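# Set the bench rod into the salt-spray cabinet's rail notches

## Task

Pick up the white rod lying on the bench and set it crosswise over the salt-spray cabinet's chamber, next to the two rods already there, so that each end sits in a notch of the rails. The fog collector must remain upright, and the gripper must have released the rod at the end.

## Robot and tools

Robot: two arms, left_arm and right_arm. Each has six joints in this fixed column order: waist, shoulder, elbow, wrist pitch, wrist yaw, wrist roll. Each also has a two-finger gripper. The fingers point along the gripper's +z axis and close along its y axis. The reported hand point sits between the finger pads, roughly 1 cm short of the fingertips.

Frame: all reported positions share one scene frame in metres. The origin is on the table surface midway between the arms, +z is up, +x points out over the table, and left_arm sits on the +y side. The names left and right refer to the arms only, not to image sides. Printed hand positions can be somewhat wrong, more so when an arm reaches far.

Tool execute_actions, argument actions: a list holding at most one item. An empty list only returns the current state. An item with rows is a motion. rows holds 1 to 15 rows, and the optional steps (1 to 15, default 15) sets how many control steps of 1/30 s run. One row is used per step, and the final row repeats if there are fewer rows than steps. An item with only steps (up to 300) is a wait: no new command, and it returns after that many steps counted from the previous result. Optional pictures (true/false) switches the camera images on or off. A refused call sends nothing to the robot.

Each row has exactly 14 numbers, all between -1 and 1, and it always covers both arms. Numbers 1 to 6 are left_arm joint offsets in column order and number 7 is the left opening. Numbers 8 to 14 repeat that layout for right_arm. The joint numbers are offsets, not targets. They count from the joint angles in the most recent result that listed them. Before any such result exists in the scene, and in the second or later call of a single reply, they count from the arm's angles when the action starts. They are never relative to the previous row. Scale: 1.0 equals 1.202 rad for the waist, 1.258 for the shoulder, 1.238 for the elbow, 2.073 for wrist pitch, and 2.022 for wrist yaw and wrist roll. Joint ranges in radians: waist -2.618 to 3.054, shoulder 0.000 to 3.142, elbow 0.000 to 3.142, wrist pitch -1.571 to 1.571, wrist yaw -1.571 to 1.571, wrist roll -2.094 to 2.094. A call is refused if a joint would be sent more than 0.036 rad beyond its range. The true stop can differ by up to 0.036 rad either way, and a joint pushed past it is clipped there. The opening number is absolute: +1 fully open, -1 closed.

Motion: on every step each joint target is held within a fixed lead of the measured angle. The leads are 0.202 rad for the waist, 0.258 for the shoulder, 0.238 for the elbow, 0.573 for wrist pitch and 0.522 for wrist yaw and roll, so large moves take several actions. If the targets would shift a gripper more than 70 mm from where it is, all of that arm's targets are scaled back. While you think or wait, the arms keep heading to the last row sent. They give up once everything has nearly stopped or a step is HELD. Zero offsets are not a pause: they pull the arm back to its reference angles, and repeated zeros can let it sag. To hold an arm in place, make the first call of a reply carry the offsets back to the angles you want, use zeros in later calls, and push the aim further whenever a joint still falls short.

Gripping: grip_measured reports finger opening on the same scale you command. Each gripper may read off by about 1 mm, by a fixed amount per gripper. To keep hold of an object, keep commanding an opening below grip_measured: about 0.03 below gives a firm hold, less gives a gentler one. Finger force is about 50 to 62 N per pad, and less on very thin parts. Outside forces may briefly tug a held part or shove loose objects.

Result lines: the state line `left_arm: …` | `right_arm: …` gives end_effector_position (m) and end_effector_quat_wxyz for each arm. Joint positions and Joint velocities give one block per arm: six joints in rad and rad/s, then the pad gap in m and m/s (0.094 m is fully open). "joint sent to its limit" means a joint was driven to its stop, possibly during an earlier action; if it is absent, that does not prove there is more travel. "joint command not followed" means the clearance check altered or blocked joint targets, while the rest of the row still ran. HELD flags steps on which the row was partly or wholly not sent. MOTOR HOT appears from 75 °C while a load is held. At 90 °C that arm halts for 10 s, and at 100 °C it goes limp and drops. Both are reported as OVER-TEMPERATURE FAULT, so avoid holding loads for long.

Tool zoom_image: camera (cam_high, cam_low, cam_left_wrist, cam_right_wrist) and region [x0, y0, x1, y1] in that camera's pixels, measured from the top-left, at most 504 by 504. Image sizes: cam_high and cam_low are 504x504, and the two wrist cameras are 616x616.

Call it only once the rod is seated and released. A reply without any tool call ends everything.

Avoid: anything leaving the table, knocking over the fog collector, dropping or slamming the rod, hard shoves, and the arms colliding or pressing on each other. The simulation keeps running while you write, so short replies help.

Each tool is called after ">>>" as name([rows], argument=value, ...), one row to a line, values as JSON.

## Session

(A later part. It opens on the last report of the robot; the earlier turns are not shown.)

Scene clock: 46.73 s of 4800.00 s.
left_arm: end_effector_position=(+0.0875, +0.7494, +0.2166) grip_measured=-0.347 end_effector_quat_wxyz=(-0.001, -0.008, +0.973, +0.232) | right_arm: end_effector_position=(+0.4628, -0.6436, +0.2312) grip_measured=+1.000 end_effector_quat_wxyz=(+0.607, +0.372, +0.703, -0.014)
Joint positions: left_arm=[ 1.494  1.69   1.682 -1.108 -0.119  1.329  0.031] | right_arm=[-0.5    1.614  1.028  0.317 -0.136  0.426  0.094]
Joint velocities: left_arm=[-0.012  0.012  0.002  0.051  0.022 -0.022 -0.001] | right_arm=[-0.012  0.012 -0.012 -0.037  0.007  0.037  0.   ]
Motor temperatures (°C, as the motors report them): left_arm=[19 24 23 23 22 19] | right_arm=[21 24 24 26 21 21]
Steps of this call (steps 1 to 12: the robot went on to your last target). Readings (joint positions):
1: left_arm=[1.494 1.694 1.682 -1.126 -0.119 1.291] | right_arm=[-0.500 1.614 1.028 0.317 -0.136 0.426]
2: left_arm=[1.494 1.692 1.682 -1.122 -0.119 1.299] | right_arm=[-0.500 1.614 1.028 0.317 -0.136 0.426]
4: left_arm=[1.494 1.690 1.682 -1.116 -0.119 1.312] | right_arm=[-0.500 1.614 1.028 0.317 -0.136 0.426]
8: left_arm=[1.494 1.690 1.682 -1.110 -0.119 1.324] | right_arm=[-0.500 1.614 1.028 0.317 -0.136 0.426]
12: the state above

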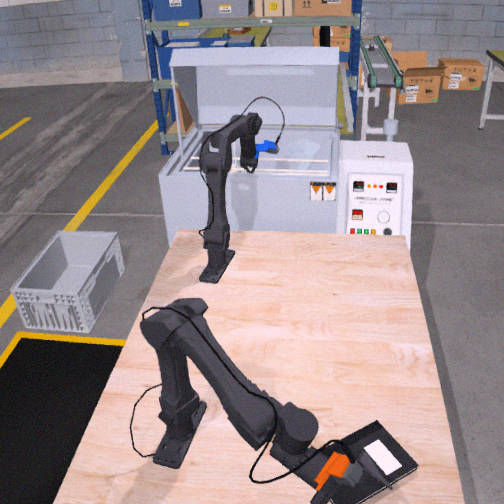

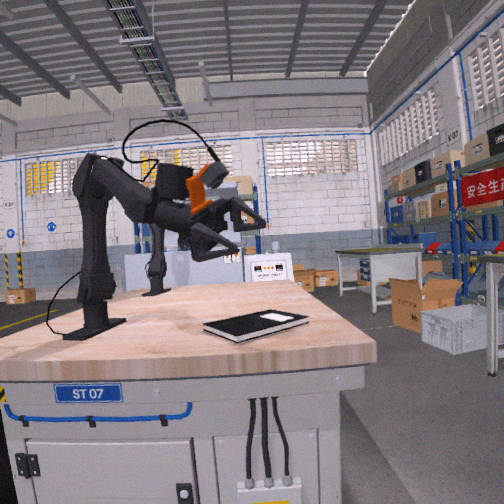

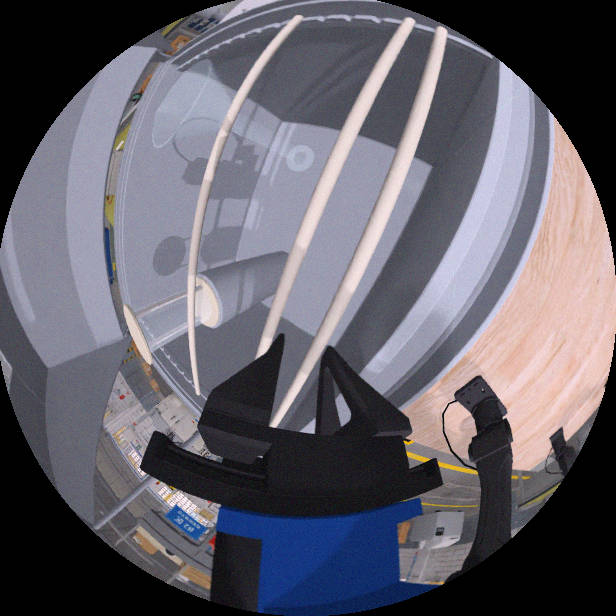

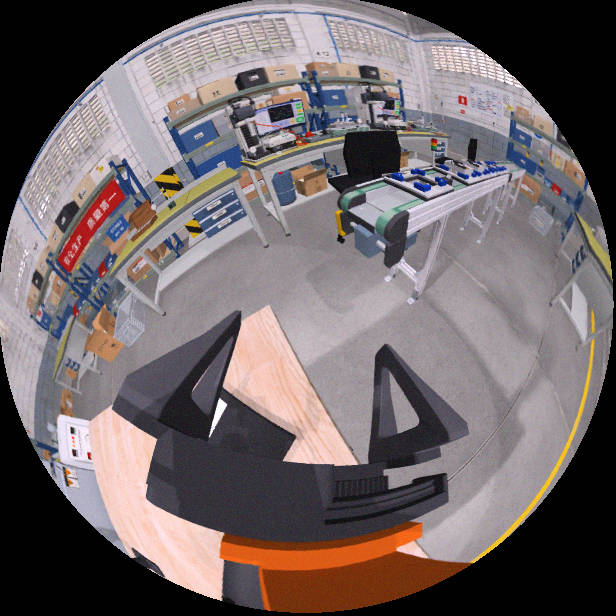

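>>> execute_actions([
  {"rows":[[0,-0.012,-0.03,0.02,0,0.012,-0.45,0,0,0,0,0,0,1],[0,-0.012,-0.05,0.035,0,0.012,-0.45,0,0,0,0,0,0,1],[0,-0.012,-0.07,0.05,0,0.012,-0.45,0,0,0,0,0,0,1],[0,-0.012,-0.09,0.05,0,0.012,-0.45,0,0,0,0,0,0,1]]},
])

Scene clock: 47.80 s of 4800.00 s.
left_arm: end_effector_position=(+0.0879, +0.7530, +0.1983) grip_measured=-0.448 end_effector_quat_wxyz=(-0.003, +0.000, +0.971, +0.239) | right_arm: end_effector_position=(+0.4628, -0.6436, +0.2312) grip_measured=+1.000 end_effector_quat_wxyz=(+0.607, +0.372, +0.703, -0.014)
Joint positions: left_arm=[ 1.494  1.677  1.588 -1.014 -0.122  1.349  0.026] | right_arm=[-0.5    1.614  1.028  0.317 -0.136  0.426  0.094]
Joint velocities: left_arm=[ 0.002 -0.002  0.012 -0.007  0.037  0.007 -0.   ] | right_arm=[-0.007 -0.002  0.012 -0.051 -0.037 -0.007  0.   ]
Motor temperatures (°C, as the motors report them): left_arm=[19 24 23 23 22 19] | right_arm=[21 24 24 26 21 21]
Steps of this call (steps 1 to 17: the robot went on to your last target; steps 18 to 32: all 15 steps of this action). Readings (joint positions):
18: left_arm=[1.494 1.689 1.678 -1.102 -0.119 1.336] | right_arm=[-0.500 1.614 1.028 0.317 -0.136 0.426]
19: left_arm=[1.494 1.688 1.669 -1.089 -0.119 1.338] | right_arm=[-0.500 1.614 1.028 0.317 -0.136 0.426]
21: left_arm=[1.494 1.679 1.639 -1.055 -0.120 1.342] | right_arm=[-0.500 1.614 1.028 0.317 -0.136 0.426]
25: left_arm=[1.494 1.677 1.589 -1.023 -0.122 1.348] | right_arm=[-0.500 1.614 1.028 0.317 -0.136 0.426]
32: the state above

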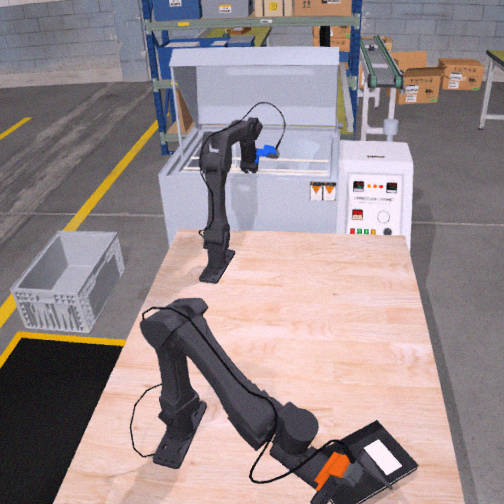

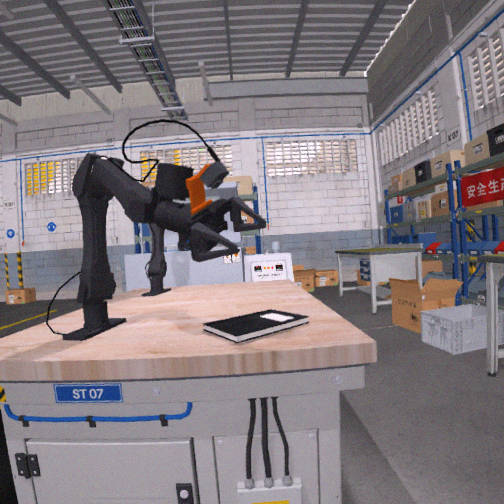

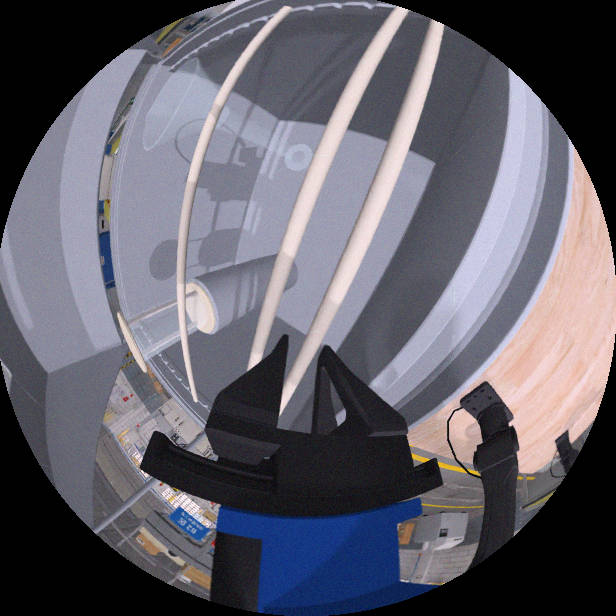

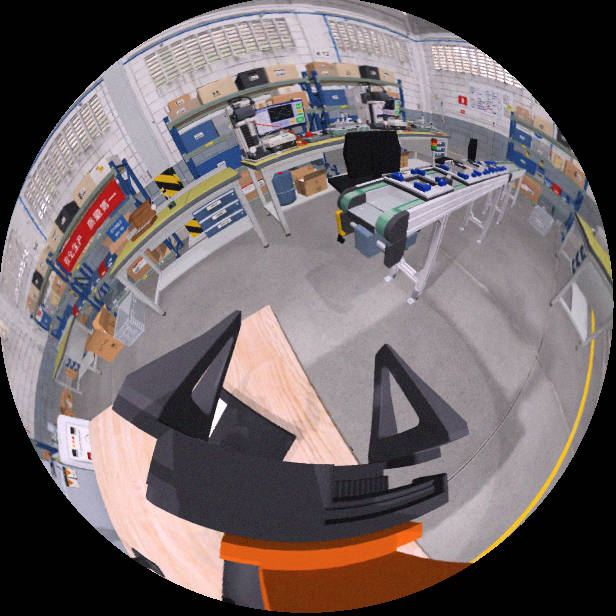

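>>> execute_actions([
  {"rows":[[0,0,-0.04,0.022,0,0,-0.5,0,0,0,0,0,0,1]],"steps":12},
], pictures=false)

>>> execute_actions([
  {"rows":[[0,-0.012,0,0,0,0,-0.85,0,0,0,0,0,0,1]],"steps":12},
])

Scene clock: 48.87 s of 4800.00 s.
left_arm: end_effector_position=(+0.0885, +0.7567, +0.1926) grip_measured=-0.497 end_effector_quat_wxyz=(-0.003, +0.000, +0.970, +0.245) | right_arm: end_effector_position=(+0.4628, -0.6436, +0.2312) grip_measured=+1.000 end_effector_quat_wxyz=(+0.607, +0.372, +0.703, -0.014)
Joint positions: left_arm=[ 1.494  1.677  1.559 -0.972 -0.124  1.35   0.024] | right_arm=[-0.5    1.614  1.028  0.317 -0.136  0.426  0.094]
Joint velocities: left_arm=[ 0.007 -0.022  0.007  0.066 -0.037  0.007  0.001] | right_arm=[-0.002 -0.002  0.017  0.037 -0.007 -0.095  0.   ]
Motor temperatures (°C, as the motors report them): left_arm=[19 24 22 23 22 19] | right_arm=[21 24 24 26 21 21]
Steps of this call (steps 1 to 15: the robot went on to your last target; steps 16 to 20: nothing new was sent; steps 21 to 32: all 12 steps of this action). Readings (joint positions):
21: left_arm=[1.494 1.677 1.583 -1.005 -0.122 1.349] | right_arm=[-0.500 1.614 1.028 0.317 -0.136 0.426]
22: left_arm=[1.494 1.677 1.576 -0.997 -0.122 1.349] | right_arm=[-0.500 1.614 1.028 0.317 -0.136 0.426]
24: left_arm=[1.494 1.677 1.564 -0.982 -0.124 1.350] | right_arm=[-0.500 1.614 1.028 0.317 -0.136 0.426]
28: left_arm=[1.494 1.677 1.560 -0.974 -0.124 1.350] | right_arm=[-0.500 1.614 1.028 0.317 -0.136 0.426]
32: the state above

Scene clock: 49.27 s of 4800.00 s.
left_arm: end_effector_position=(+0.0884, +0.7567, +0.1926) grip_measured=-0.814 end_effector_quat_wxyz=(-0.003, +0.001, +0.970, +0.245) | right_arm: end_effector_position=(+0.4628, -0.6436, +0.2312) grip_measured=+1.000 end_effector_quat_wxyz=(+0.607, +0.372, +0.703, -0.014)
Joint positions: left_arm=[ 1.494  1.677  1.559 -0.973 -0.124  1.352  0.009] | right_arm=[-0.5    1.614  1.028  0.317 -0.136  0.426  0.094]
Joint velocities: left_arm=[-0.017 -0.012  0.007 -0.007 -0.037 -0.037 -0.001] | right_arm=[-0.007 -0.007 -0.017  0.022 -0.022 -0.066  0.   ]
Motor temperatures (°C, as the motors report them): left_arm=[19 24 22 23 22 19] | right_arm=[21 24 24 26 21 21]
Steps of this call (steps 1 to 12: all 12 steps of this action). Readings (joint positions):
1: left_arm=[1.494 1.677 1.559 -0.972 -0.124 1.350] | right_arm=[-0.500 1.614 1.028 0.317 -0.136 0.426]
2: left_arm=[1.494 1.677 1.559 -0.973 -0.124 1.351] | right_arm=[-0.500 1.614 1.028 0.317 -0.136 0.426]
4: left_arm=[1.494 1.677 1.559 -0.973 -0.124 1.352] | right_arm=[-0.500 1.614 1.028 0.317 -0.136 0.426]
8: left_arm=[1.494 1.677 1.559 -0.973 -0.124 1.352] | right_arm=[-0.500 1.614 1.028 0.317 -0.136 0.426]
12: the state above

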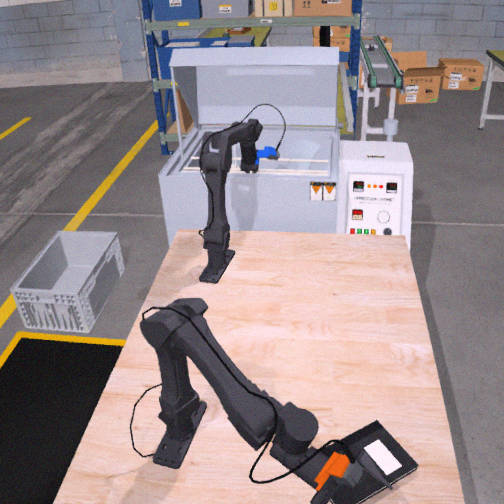

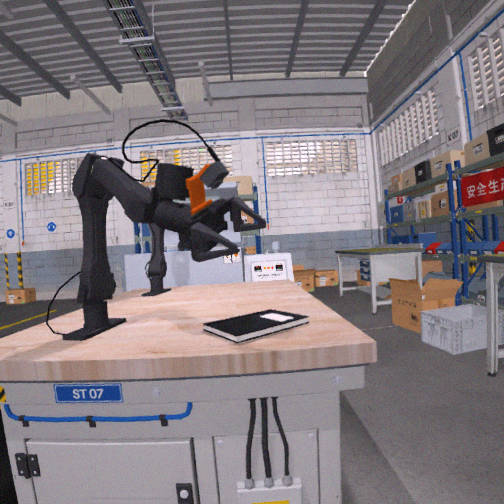

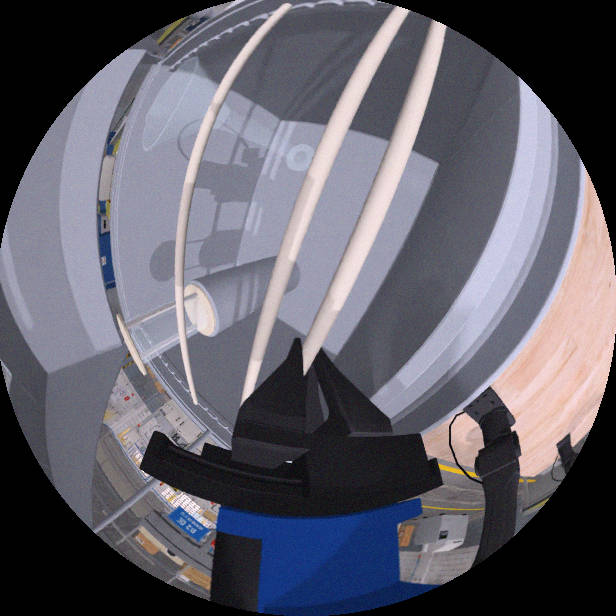

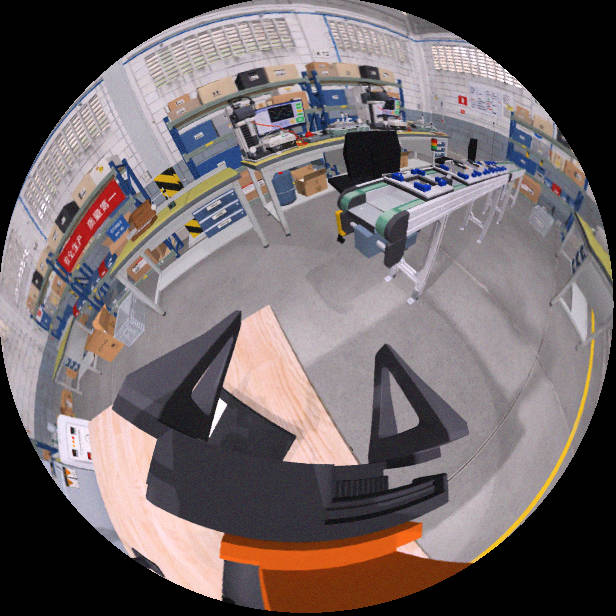

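>>> execute_actions([
  {"rows":[[0,-0.012,0.065,-0.03,0,0,-0.85,0,0,0,0,0,0,1],[0,-0.012,0.065,-0.03,0,0,-0.85,0,0,0,0,0,0,1],[0,-0.012,0.065,-0.03,0,0,-0.85,0,0,0,0,0,0,1],[0,-0.012,0.065,-0.035,0,0,-0.85,0,0,0,0,0,0,1],[0,-0.012,0.065,-0.04,0,0,-0.85,0,0,0,0,0,0,1],[0.013,-0.012,0.065,-0.056,0.015,0.033,-0.85,0,0,0,0,0,0,1]]},
], pictures=false)

>>> execute_actions([
  {"steps":8},
])

>>> zoom_image(camera="cam_high", region=[160,140,350,200])

Scene clock: 50.60 s of 4800.00 s.
left_arm: end_effector_position=(+0.0865, +0.7449, +0.2004) grip_measured=-0.814 end_effector_quat_wxyz=(-0.007, +0.029, +0.975, +0.221) | right_arm: end_effector_position=(+0.4628, -0.6436, +0.2312) grip_measured=+1.000 end_effector_quat_wxyz=(+0.607, +0.372, +0.703, -0.014)
Joint positions: left_arm=[ 1.499  1.679  1.614 -1.073 -0.107  1.406  0.009] | right_arm=[-0.5    1.614  1.028  0.317 -0.136  0.426  0.094]
Joint velocities: left_arm=[ 0.012 -0.017 -0.007 -0.037  0.037 -0.037  0.002] | right_arm=[-0.012  0.012 -0.002  0.022 -0.022  0.022  0.   ]
Motor temperatures (°C, as the motors report them): left_arm=[19 25 23 23 22 19] | right_arm=[21 24 24 26 21 21]
Steps of this call (steps 1 to 15: the robot went on to your last target; steps 16 to 25: nothing new was sent; steps 26 to 40: all 15 steps of this action). Readings (joint positions):
26: left_arm=[1.494 1.678 1.568 -0.984 -0.124 1.352] | right_arm=[-0.500 1.614 1.028 0.317 -0.136 0.426]
27: left_arm=[1.494 1.679 1.578 -0.996 -0.124 1.352] | right_arm=[-0.500 1.614 1.028 0.317 -0.136 0.426]
29: left_arm=[1.494 1.679 1.600 -1.010 -0.124 1.352] | right_arm=[-0.500 1.614 1.028 0.317 -0.136 0.426]
33: left_arm=[1.497 1.679 1.614 -1.038 -0.116 1.380] | right_arm=[-0.500 1.614 1.028 0.317 -0.136 0.426]
40: the state above

Scene clock: 50.87 s of 4800.00 s.
left_arm: end_effector_position=(+0.0864, +0.7436, +0.1998) grip_measured=-0.814 end_effector_quat_wxyz=(-0.008, +0.031, +0.975, +0.218) | right_arm: end_effector_position=(+0.4628, -0.6436, +0.2312) grip_measured=+1.000 end_effector_quat_wxyz=(+0.607, +0.372, +0.703, -0.014)
Joint positions: left_arm=[ 1.499  1.679  1.614 -1.078 -0.106  1.411  0.009] | right_arm=[-0.5    1.614  1.028  0.317 -0.136  0.426  0.094]
Joint velocities: left_arm=[-0.007 -0.012  0.002 -0.081 -0.081 -0.007 -0.001] | right_arm=[ 0.007 -0.007 -0.017 -0.007 -0.007 -0.007  0.   ]
Motor temperatures (°C, as the motors report them): left_arm=[19 25 23 23 22 19] | right_arm=[21 24 24 26 21 21]
Steps of this call (steps 1 to 8: the robot went on to your last target). Readings (joint positions):
1: left_arm=[1.499 1.679 1.614 -1.074 -0.106 1.408] | right_arm=[-0.500 1.614 1.028 0.317 -0.136 0.426]
2: left_arm=[1.499 1.679 1.614 -1.075 -0.106 1.409] | right_arm=[-0.500 1.614 1.028 0.317 -0.136 0.426]
4: left_arm=[1.499 1.679 1.614 -1.077 -0.106 1.410] | right_arm=[-0.500 1.614 1.028 0.317 -0.136 0.426]
8: the state above

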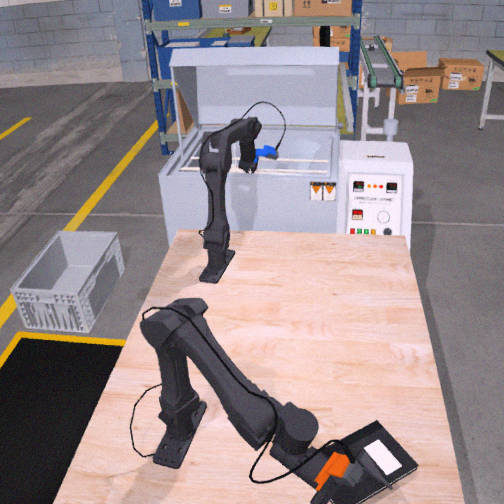

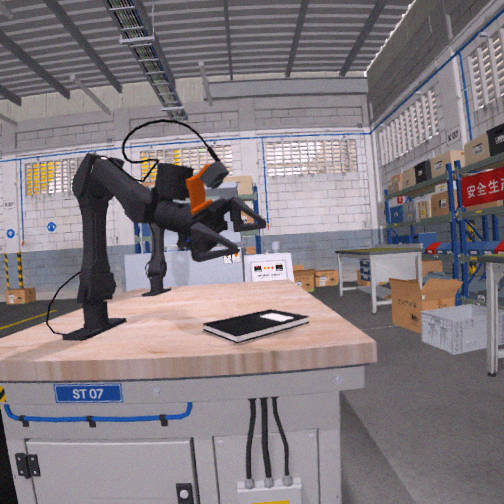

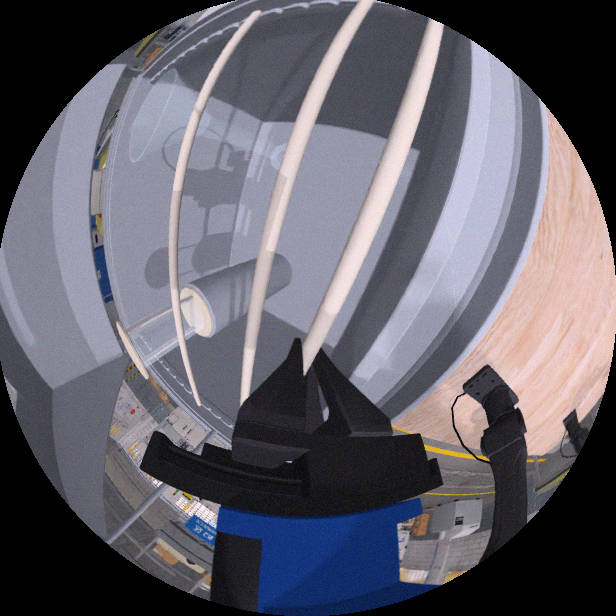

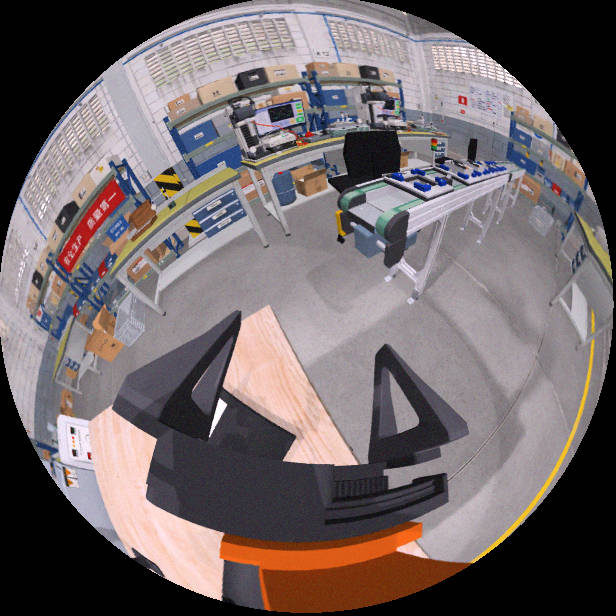

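Region (160, 140, 350, 200) of cam_high's 504x504 image, scaled by 2.653, with more detail than that image has; it fills the top 159 rows of this view, and the rest is white.

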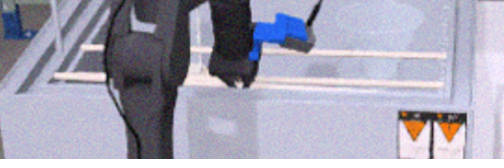

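>>> execute_actions([
  {"rows":[[0,-0.012,0.02,0,0.009,-0.011,-0.85,0,0,0,0,0,0,1],[0,-0.012,0.02,0,0.009,-0.011,-0.85,0,0,0,0,0,0,1],[0,-0.012,0.02,0,0.009,-0.011,-0.85,0,0,0,0,0,0,1],[0,-0.012,0.02,0,0.009,-0.011,-0.85,0,0,0,0,0,0,1],[0,-0.012,0.02,0,0.009,-0.011,-0.85,0,0,0,0,0,0,1],[0,-0.012,-0.04,0.015,0.009,-0.011,-0.85,0,0,0,0,0,0,1]]},
], pictures=false)

>>> execute_actions([
  {"rows":[[0,0,0,0,0,0,-0.5,0,0,0,0,0,0,1]],"steps":8},
], pictures=false)

>>> execute_actions([
  {"rows":[[0,-0.03,0.1,-0.05,0,0,-0.5,0,0,0,0,0,0,1],[0,-0.05,0.2,-0.1,0,0,-0.5,0,0,0,0,0,0,1],[0,-0.08,0.3,-0.15,0,0,-0.5,0,0,0,0,0,0,1]],"steps":10},
], pictures=false)

>>> execute_actions([
  {"rows":[[0.05,0,0.02,-0.04,0,-0.45,1,0,0,0,0,0,0,1]]},
])

>>> zoom_image(camera="cam_left_wrist", region=[170,160,560,360])

Scene clock: 52.40 s of 4800.00 s.
left_arm: end_effector_position=(+0.0879, +0.7431, +0.1927) grip_measured=-0.814 end_effector_quat_wxyz=(-0.003, +0.026, +0.976, +0.216) | right_arm: end_effector_position=(+0.4628, -0.6436, +0.2312) grip_measured=+1.000 end_effector_quat_wxyz=(+0.607, +0.372, +0.703, -0.014)
Joint positions: left_arm=[ 1.499  1.677  1.585 -1.055 -0.097  1.399  0.009] | right_arm=[-0.5    1.614  1.028  0.317 -0.136  0.426  0.094]
Joint velocities: left_arm=[ 0.012  0.002  0.007 -0.022  0.007 -0.007 -0.001] | right_arm=[ 0.012 -0.012 -0.022 -0.007 -0.037 -0.022  0.   ]
Motor temperatures (°C, as the motors report them): left_arm=[19 25 23 23 22 19] | right_arm=[21 24 24 26 21 21]
Steps of this call (steps 1 to 15: the robot went on to your last target; steps 16 to 31: nothing new was sent; steps 32 to 46: all 15 steps of this action). Readings (joint positions):
32: left_arm=[1.499 1.679 1.614 -1.079 -0.105 1.411] | right_arm=[-0.500 1.614 1.028 0.317 -0.136 0.426]
33: left_arm=[1.499 1.679 1.614 -1.079 -0.104 1.408] | right_arm=[-0.500 1.614 1.028 0.317 -0.136 0.426]
35: left_arm=[1.499 1.679 1.614 -1.079 -0.103 1.406] | right_arm=[-0.500 1.614 1.028 0.317 -0.136 0.426]
39: left_arm=[1.499 1.677 1.593 -1.066 -0.101 1.402] | right_arm=[-0.500 1.614 1.028 0.317 -0.136 0.426]
46: the state above

Scene clock: 52.67 s of 4800.00 s.
left_arm: end_effector_position=(+0.0889, +0.7501, +0.1960) grip_measured=-0.503 end_effector_quat_wxyz=(-0.001, +0.025, +0.973, +0.231) | right_arm: end_effector_position=(+0.4628, -0.6436, +0.2312) grip_measured=+1.000 end_effector_quat_wxyz=(+0.607, +0.372, +0.703, -0.014)
Joint positions: left_arm=[ 1.499  1.677  1.585 -1.023 -0.101  1.398  0.023] | right_arm=[-0.5    1.614  1.028  0.317 -0.136  0.426  0.094]
Joint velocities: left_arm=[-0.002 -0.012 -0.012 -0.051  0.051 -0.037  0.001] | right_arm=[-0.002 -0.007  0.007  0.051  0.037 -0.037  0.   ]
Motor temperatures (°C, as the motors report them): left_arm=[19 25 23 23 22 19] | right_arm=[21 24 24 26 21 21]
Steps of this call (steps 1 to 8: all 8 steps of this action). Readings (joint positions):
1: left_arm=[1.499 1.677 1.585 -1.043 -0.099 1.398] | right_arm=[-0.500 1.614 1.028 0.317 -0.136 0.426]
2: left_arm=[1.499 1.677 1.585 -1.031 -0.101 1.398] | right_arm=[-0.500 1.614 1.028 0.317 -0.136 0.426]
4: left_arm=[1.499 1.677 1.585 -1.023 -0.101 1.398] | right_arm=[-0.500 1.614 1.028 0.317 -0.136 0.426]
8: the state above

Scene clock: 53.00 s of 4800.00 s.
left_arm: end_effector_position=(+0.0841, +0.7315, +0.3371) grip_measured=-0.503 end_effector_quat_wxyz=(+0.024, +0.018, +0.938, +0.344) | right_arm: end_effector_position=(+0.4628, -0.6436, +0.2312) grip_measured=+1.000 end_effector_quat_wxyz=(+0.607, +0.372, +0.703, -0.014)
Joint positions: left_arm=[ 1.499  1.575  1.943 -1.241 -0.101  1.398  0.023] | right_arm=[-0.5    1.614  1.028  0.317 -0.136  0.426  0.094]
Joint velocities: left_arm=[-0.002 -0.525  0.32  -0.344 -0.007  0.066 -0.001] | right_arm=[ 0.012  0.007  0.002  0.007  0.051 -0.066  0.   ]
Motor temperatures (°C, as the motors report them): left_arm=[19 25 23 23 22 19] | right_arm=[21 24 24 26 21 21]
Steps of this call (steps 1 to 10: all 10 steps of this action). Readings (joint positions):
1: left_arm=[1.499 1.678 1.602 -1.040 -0.101 1.398] | right_arm=[-0.500 1.614 1.028 0.317 -0.136 0.426]
2: left_arm=[1.499 1.681 1.639 -1.077 -0.101 1.398] | right_arm=[-0.500 1.614 1.028 0.317 -0.136 0.426]
4: left_arm=[1.499 1.674 1.730 -1.141 -0.101 1.398] | right_arm=[-0.500 1.614 1.028 0.317 -0.136 0.426]
8: left_arm=[1.499 1.615 1.907 -1.220 -0.101 1.398] | right_arm=[-0.500 1.614 1.028 0.317 -0.136 0.426]
10: the state above

Scene clock: 53.50 s of 4800.00 s.
left_arm: end_effector_position=(+0.0600, +0.7220, +0.3365) grip_measured=+1.000 end_effector_quat_wxyz=(+0.145, -0.399, +0.857, +0.293) | right_arm: end_effector_position=(+0.4628, -0.6436, +0.2312) grip_measured=+1.000 end_effector_quat_wxyz=(+0.607, +0.372, +0.703, -0.014)
Joint positions: left_arm=[ 1.555  1.568  1.962 -1.307 -0.103  0.544  0.094] | right_arm=[-0.5    1.614  1.028  0.317 -0.136  0.426  0.094]
Joint velocities: left_arm=[-0.007 -0.007 -0.002 -0.037 -0.022 -0.33   0.   ] | right_arm=[-0.002  0.002  0.002 -0.022 -0.022  0.037  0.   ]
Motor temperatures (°C, as the motors report them): left_arm=[19 25 23 23 22 19] | right_arm=[21 24 24 26 21 21]
Steps of this call (steps 1 to 15: all 15 steps of this action). Readings (joint positions):
1: left_arm=[1.505 1.561 1.953 -1.254 -0.098 1.316] | right_arm=[-0.500 1.614 1.028 0.317 -0.136 0.426]
2: left_arm=[1.516 1.553 1.959 -1.263 -0.098 1.218] | right_arm=[-0.500 1.614 1.028 0.317 -0.136 0.426]
4: left_arm=[1.543 1.551 1.962 -1.274 -0.100 1.020] | right_arm=[-0.500 1.614 1.028 0.317 -0.136 0.426]
8: left_arm=[1.555 1.565 1.962 -1.295 -0.103 0.714] | right_arm=[-0.500 1.614 1.028 0.317 -0.136 0.426]
15: the state above

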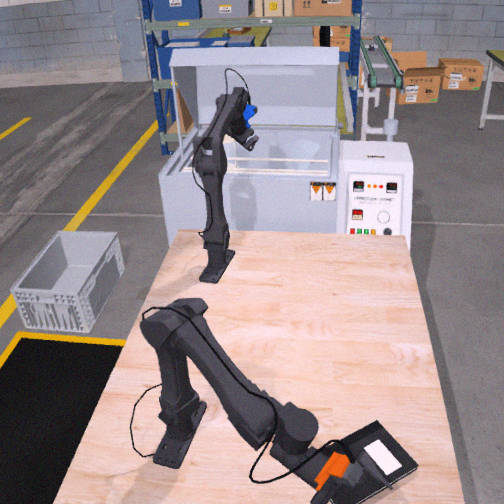

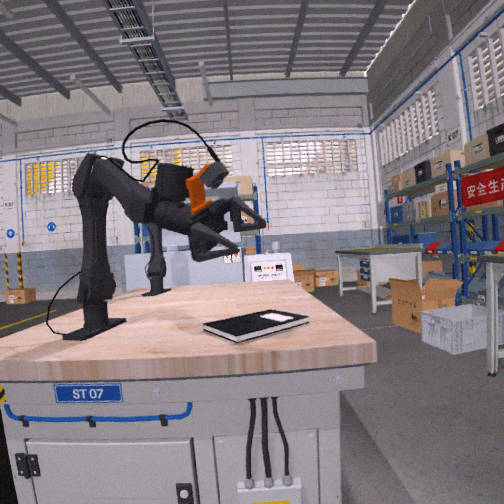

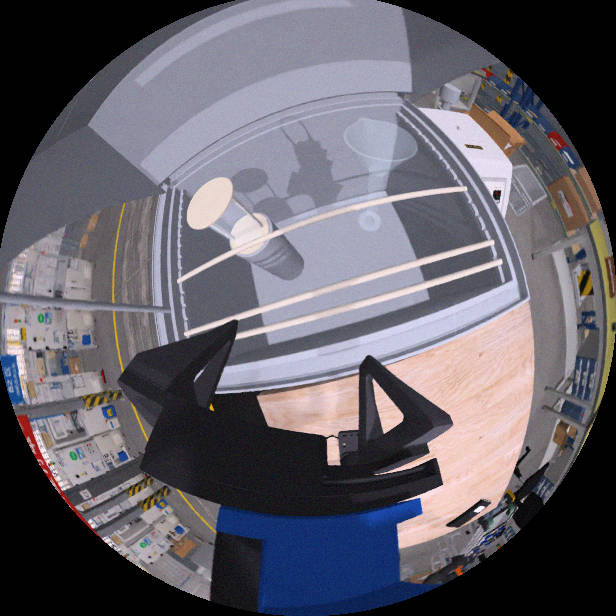

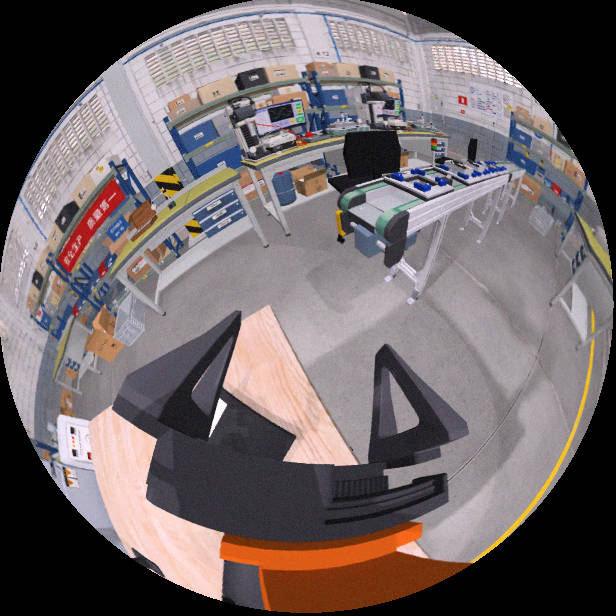

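Region (170, 160, 560, 360) of cam_left_wrist's 616x616 image, scaled by 1.292, with more detail than that image has; it fills the top 258 rows of this view, and the rest is white.

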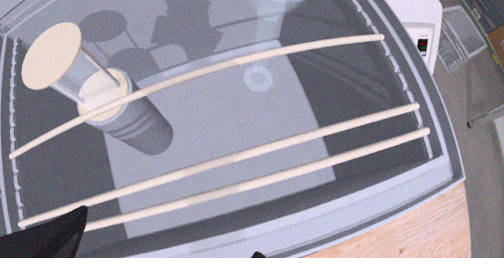

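Roughly parallel; check ends.

>>> zoom_image(camera="cam_left_wrist", region=[440,170,540,310])

>>> execute_actions([
  {"rows":[[0.21,0,0.02,0,0,-0.02,1,0,0,0,0,0,0,1]]},
])

>>> zoom_image(camera="cam_left_wrist", region=[190,190,330,340])

Region (440, 170, 540, 310) of cam_left_wrist's 616x616 image, scaled by 3.600, with more detail than that image has; it fills the left 360 columns of this view, and the rest is white.

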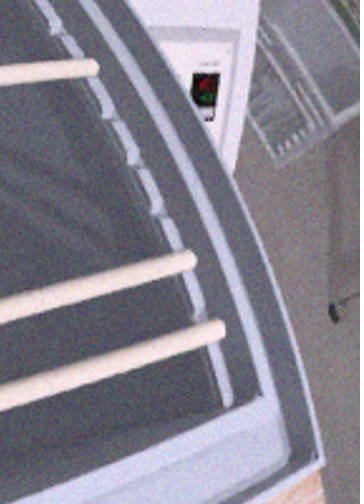

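Scene clock: 54.57 s of 4800.00 s.
left_arm: end_effector_position=(-0.0388, +0.7231, +0.3363) grip_measured=+1.000 end_effector_quat_wxyz=(+0.108, -0.524, +0.786, +0.309) | right_arm: end_effector_position=(+0.4628, -0.6436, +0.2312) grip_measured=+1.000 end_effector_quat_wxyz=(+0.607, +0.372, +0.703, -0.014)
Joint positions: left_arm=[ 1.816  1.569  1.962 -1.306 -0.111  0.503  0.094] | right_arm=[-0.5    1.614  1.028  0.317 -0.136  0.426  0.094]
Joint velocities: left_arm=[ 0.002 -0.007 -0.002 -0.022 -0.007  0.066  0.   ] | right_arm=[-0.007 -0.007 -0.022 -0.007 -0.037 -0.051  0.   ]
Motor temperatures (°C, as the motors report them): left_arm=[19 25 23 23 22 19] | right_arm=[21 24 24 26 21 21]
Steps of this call (steps 1 to 17: the robot went on to your last target; steps 18 to 32: all 15 steps of this action). Readings (joint positions):
18: left_arm=[1.579 1.568 1.962 -1.309 -0.087 0.502] | right_arm=[-0.500 1.614 1.028 0.317 -0.136 0.426]
19: left_arm=[1.630 1.568 1.962 -1.309 -0.078 0.503] | right_arm=[-0.500 1.614 1.028 0.317 -0.136 0.426]
21: left_arm=[1.753 1.569 1.962 -1.306 -0.089 0.503] | right_arm=[-0.500 1.614 1.028 0.317 -0.136 0.426]
25: left_arm=[1.823 1.569 1.962 -1.306 -0.114 0.503] | right_arm=[-0.500 1.614 1.028 0.317 -0.136 0.426]
32: the state above

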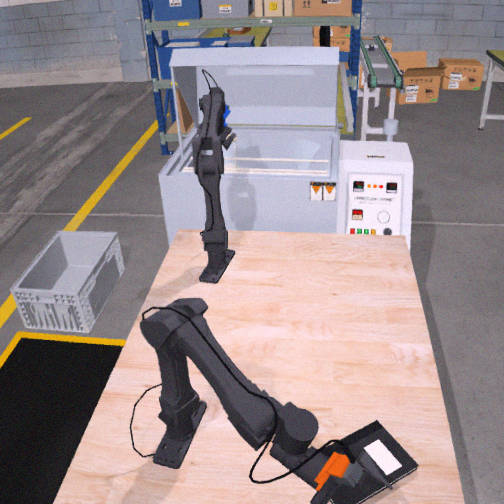

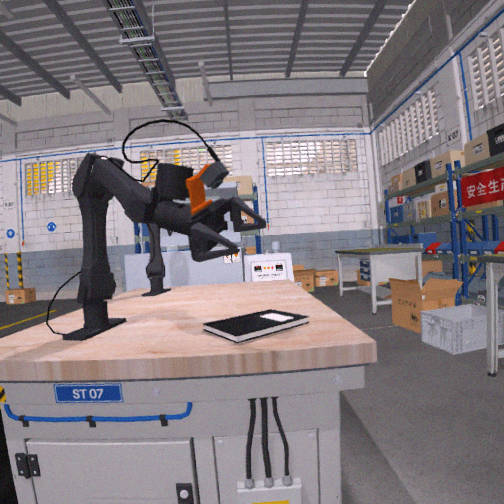

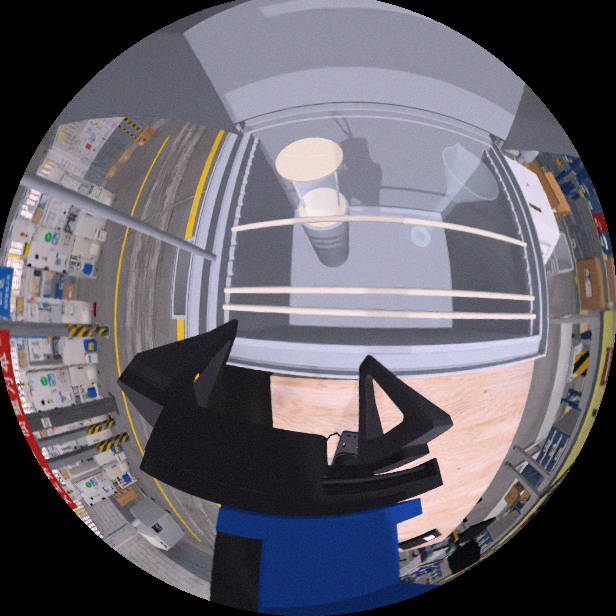

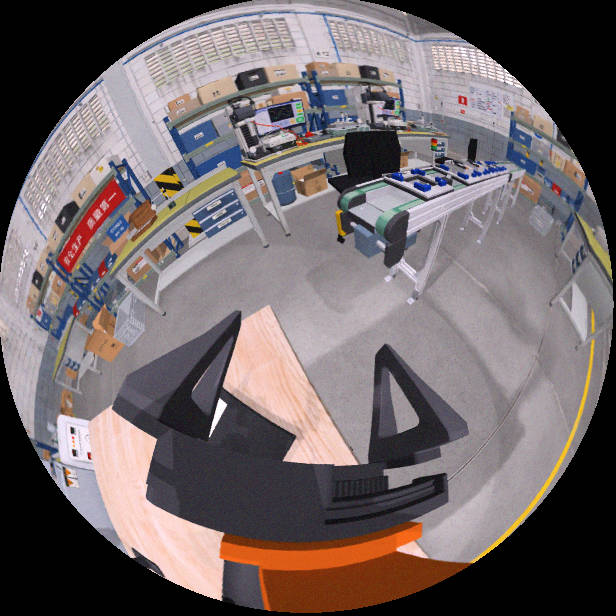

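Region (190, 190, 330, 340) of cam_left_wrist's 616x616 image, scaled by 3.360, with more detail than that image has; it fills the left 470 columns of this view, and the rest is white.

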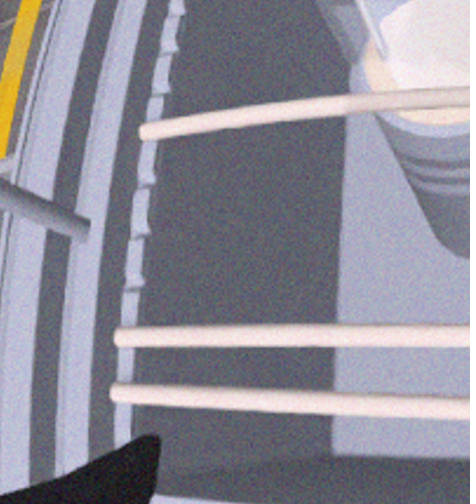

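>>> execute_actions([
  {"rows":[[-0.274,0.085,-0.235,0.095,0.005,0.44,-0.42,0,0,0,0,0,0,1]],"steps":15},
], pictures=false)

>>> execute_actions([
  {"steps":15},
])

Scene clock: 62.47 s of 4800.00 s.
left_arm: end_effector_position=(+0.0960, +0.7449, +0.2093) grip_measured=-0.418 end_effector_quat_wxyz=(+0.006, -0.005, +0.976, +0.218) | right_arm: end_effector_position=(+0.4628, -0.6436, +0.2312) grip_measured=+1.000 end_effector_quat_wxyz=(+0.607, +0.372, +0.703, -0.014)
Joint positions: left_arm=[ 1.477  1.699  1.675 -1.119 -0.105  1.315  0.027] | right_arm=[-0.5    1.614  1.028  0.317 -0.136  0.426  0.094]
Joint velocities: left_arm=[ 0.007 -0.085 -0.007  0.007 -0.007  0.505 -0.001] | right_arm=[-0.012  0.017 -0.012  0.051 -0.022 -0.051  0.   ]
Motor temperatures (°C, as the motors report them): left_arm=[19 24 23 24 22 19] | right_arm=[21 24 24 27 21 21]
Steps of this call (steps 1 to 15: the robot went on to your last target; steps 16 to 90: nothing new was sent; then 4.40 s passed at rest; steps 91 to 105: all 15 steps of this action). Readings (joint positions):
91: left_arm=[1.803 1.569 1.943 -1.285 -0.119 0.547] | right_arm=[-0.500 1.614 1.028 0.317 -0.136 0.426]
92: left_arm=[1.777 1.568 1.916 -1.260 -0.123 0.602] | right_arm=[-0.500 1.614 1.028 0.317 -0.136 0.426]
94: left_arm=[1.705 1.583 1.847 -1.220 -0.123 0.712] | right_arm=[-0.500 1.614 1.028 0.317 -0.136 0.426]
98: left_arm=[1.537 1.653 1.719 -1.160 -0.117 1.029] | right_arm=[-0.500 1.614 1.028 0.317 -0.136 0.426]
105: the state above

Scene clock: 62.97 s of 4800.00 s.
left_arm: end_effector_position=(+0.0959, +0.7450, +0.2111) grip_measured=-0.418 end_effector_quat_wxyz=(-0.001, +0.029, +0.975, +0.221) | right_arm: end_effector_position=(+0.4628, -0.6436, +0.2312) grip_measured=+1.000 end_effector_quat_wxyz=(+0.607, +0.372, +0.703, -0.014)
Joint positions: left_arm=[ 1.478  1.695  1.675 -1.117 -0.105  1.386  0.027] | right_arm=[-0.5    1.614  1.028  0.317 -0.136  0.426  0.094]
Joint velocities: left_arm=[-0.007 -0.012 -0.007  0.022 -0.051  0.037  0.001] | right_arm=[-0.007 -0.002 -0.002 -0.007 -0.007  0.037  0.   ]
Motor temperatures (°C, as the motors report them): left_arm=[19 24 23 24 22 19] | right_arm=[21 24 24 27 21 21]
Steps of this call (steps 1 to 15: the robot went on to your last target). Readings (joint positions):
1: left_arm=[1.478 1.697 1.675 -1.119 -0.105 1.330] | right_arm=[-0.500 1.614 1.028 0.317 -0.136 0.426]
2: left_arm=[1.478 1.695 1.675 -1.118 -0.105 1.342] | right_arm=[-0.500 1.614 1.028 0.317 -0.136 0.426]
4: left_arm=[1.478 1.695 1.675 -1.118 -0.105 1.358] | right_arm=[-0.500 1.614 1.028 0.317 -0.136 0.426]
8: left_arm=[1.478 1.695 1.675 -1.117 -0.105 1.376] | right_arm=[-0.500 1.614 1.028 0.317 -0.136 0.426]
15: the state above

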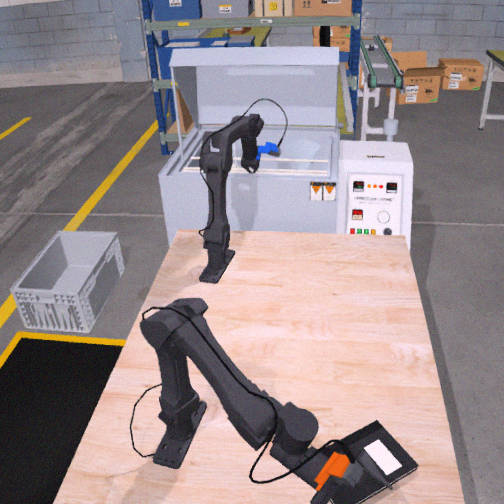

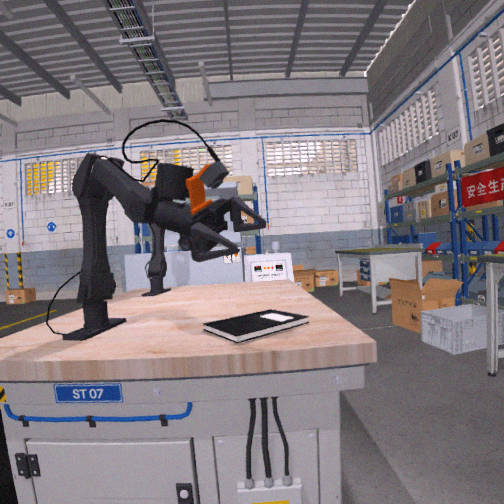

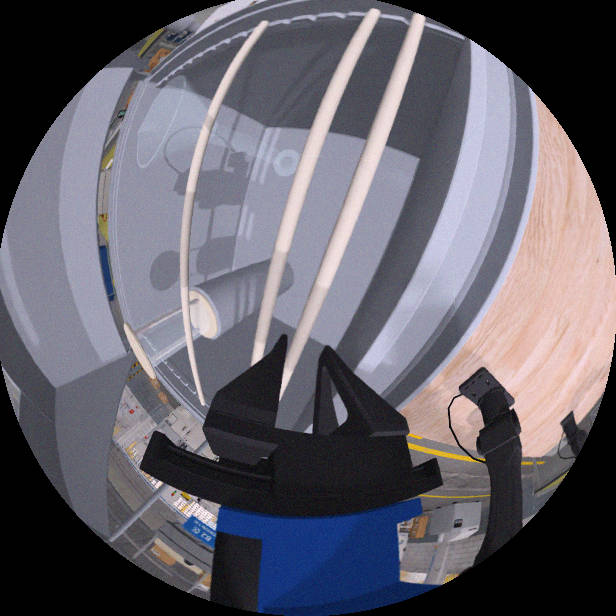

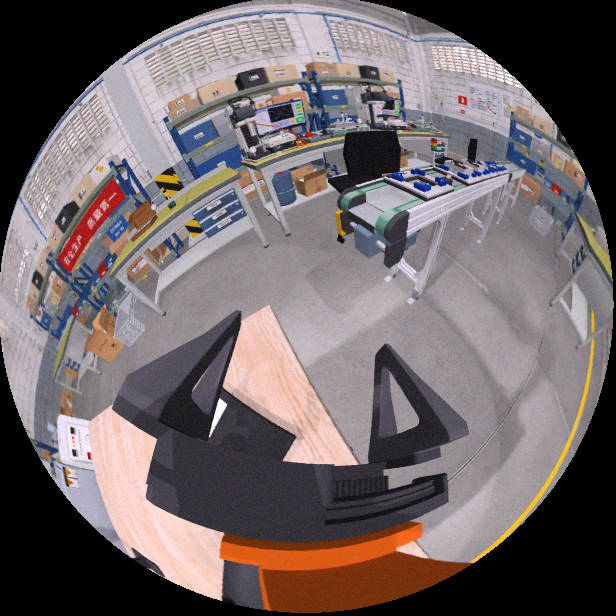

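>>> execute_actions([
  {"rows":[[0,-0.02,0,0.035,0,0,-0.42,0,0,0,0,0,0,1],[0,-0.02,-0.01,0.05,0,0,-0.42,0,0,0,0,0,0,1],[0,-0.02,-0.02,0.07,0,0,-0.42,0,0,0,0,0,0,1],[0,-0.02,-0.03,0.075,0,0,-0.42,0,0,0,0,0,0,1],[0,-0.02,-0.045,0.075,0,0,-0.42,0,0,0,0,0,0,1],[0,-0.02,-0.06,0.075,0,0,-0.42,0,0,0,0,0,0,1],[0,-0.02,-0.07,0.075,0,0,-0.42,0,0,0,0,0,0,1]],"steps":15},
])

Scene clock: 64.23 s of 4800.00 s.
left_arm: end_effector_position=(+0.1009, +0.7642, +0.2151) grip_measured=-0.418 end_effector_quat_wxyz=(+0.010, +0.027, +0.962, +0.272) | right_arm: end_effector_position=(+0.4628, -0.6436, +0.2312) grip_measured=+1.000 end_effector_quat_wxyz=(+0.607, +0.372, +0.703, -0.014)
Joint positions: left_arm=[ 1.478  1.672  1.615 -0.97  -0.106  1.388  0.027] | right_arm=[-0.5    1.614  1.028  0.317 -0.136  0.426  0.094]
Joint velocities: left_arm=[-0.027  0.002  0.017  0.022  0.022 -0.022 -0.001] | right_arm=[-0.012 -0.012  0.002 -0.066 -0.037 -0.037  0.   ]
Motor temperatures (°C, as the motors report them): left_arm=[19 24 23 24 22 19] | right_arm=[21 24 24 27 21 21]
Steps of this call (steps 1 to 15: the robot went on to your last target; steps 16 to 23: nothing new was sent; steps 24 to 38: all 15 steps of this action). Readings (joint positions):
24: left_arm=[1.478 1.695 1.675 -1.111 -0.105 1.388] | right_arm=[-0.500 1.614 1.028 0.317 -0.136 0.426]
25: left_arm=[1.478 1.695 1.675 -1.097 -0.105 1.388] | right_arm=[-0.500 1.614 1.028 0.317 -0.136 0.426]
27: left_arm=[1.478 1.693 1.670 -1.053 -0.105 1.388] | right_arm=[-0.500 1.614 1.028 0.317 -0.136 0.426]
31: left_arm=[1.478 1.677 1.632 -0.989 -0.105 1.388] | right_arm=[-0.500 1.614 1.028 0.317 -0.136 0.426]
38: the state above

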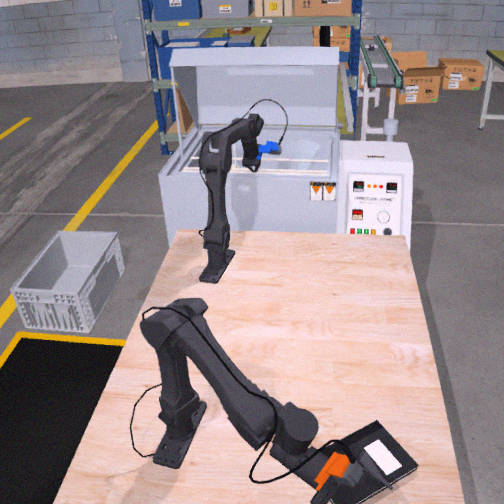

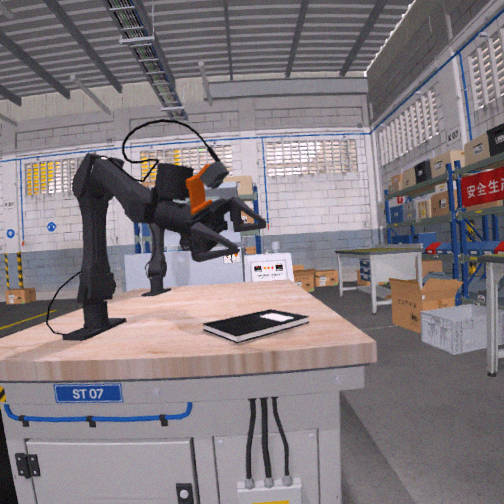

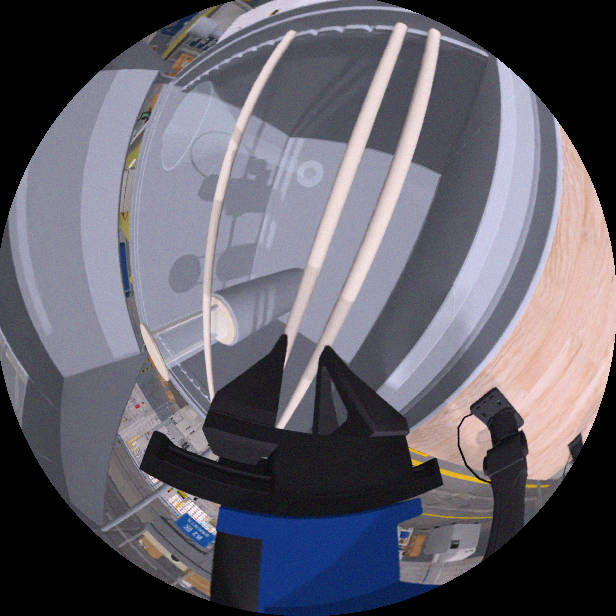

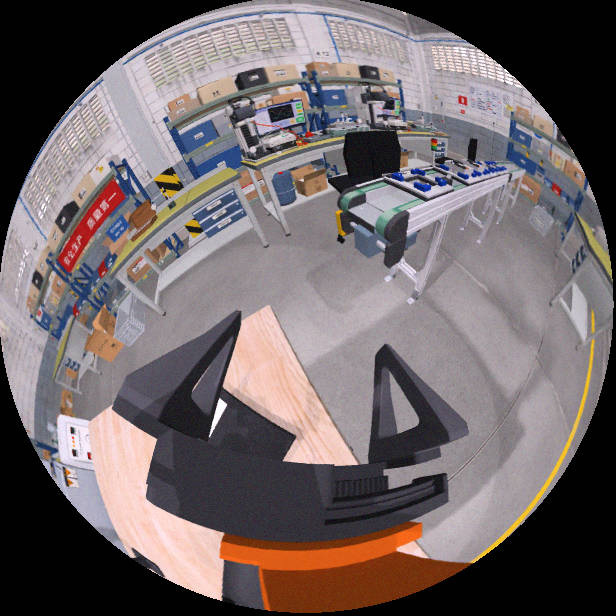

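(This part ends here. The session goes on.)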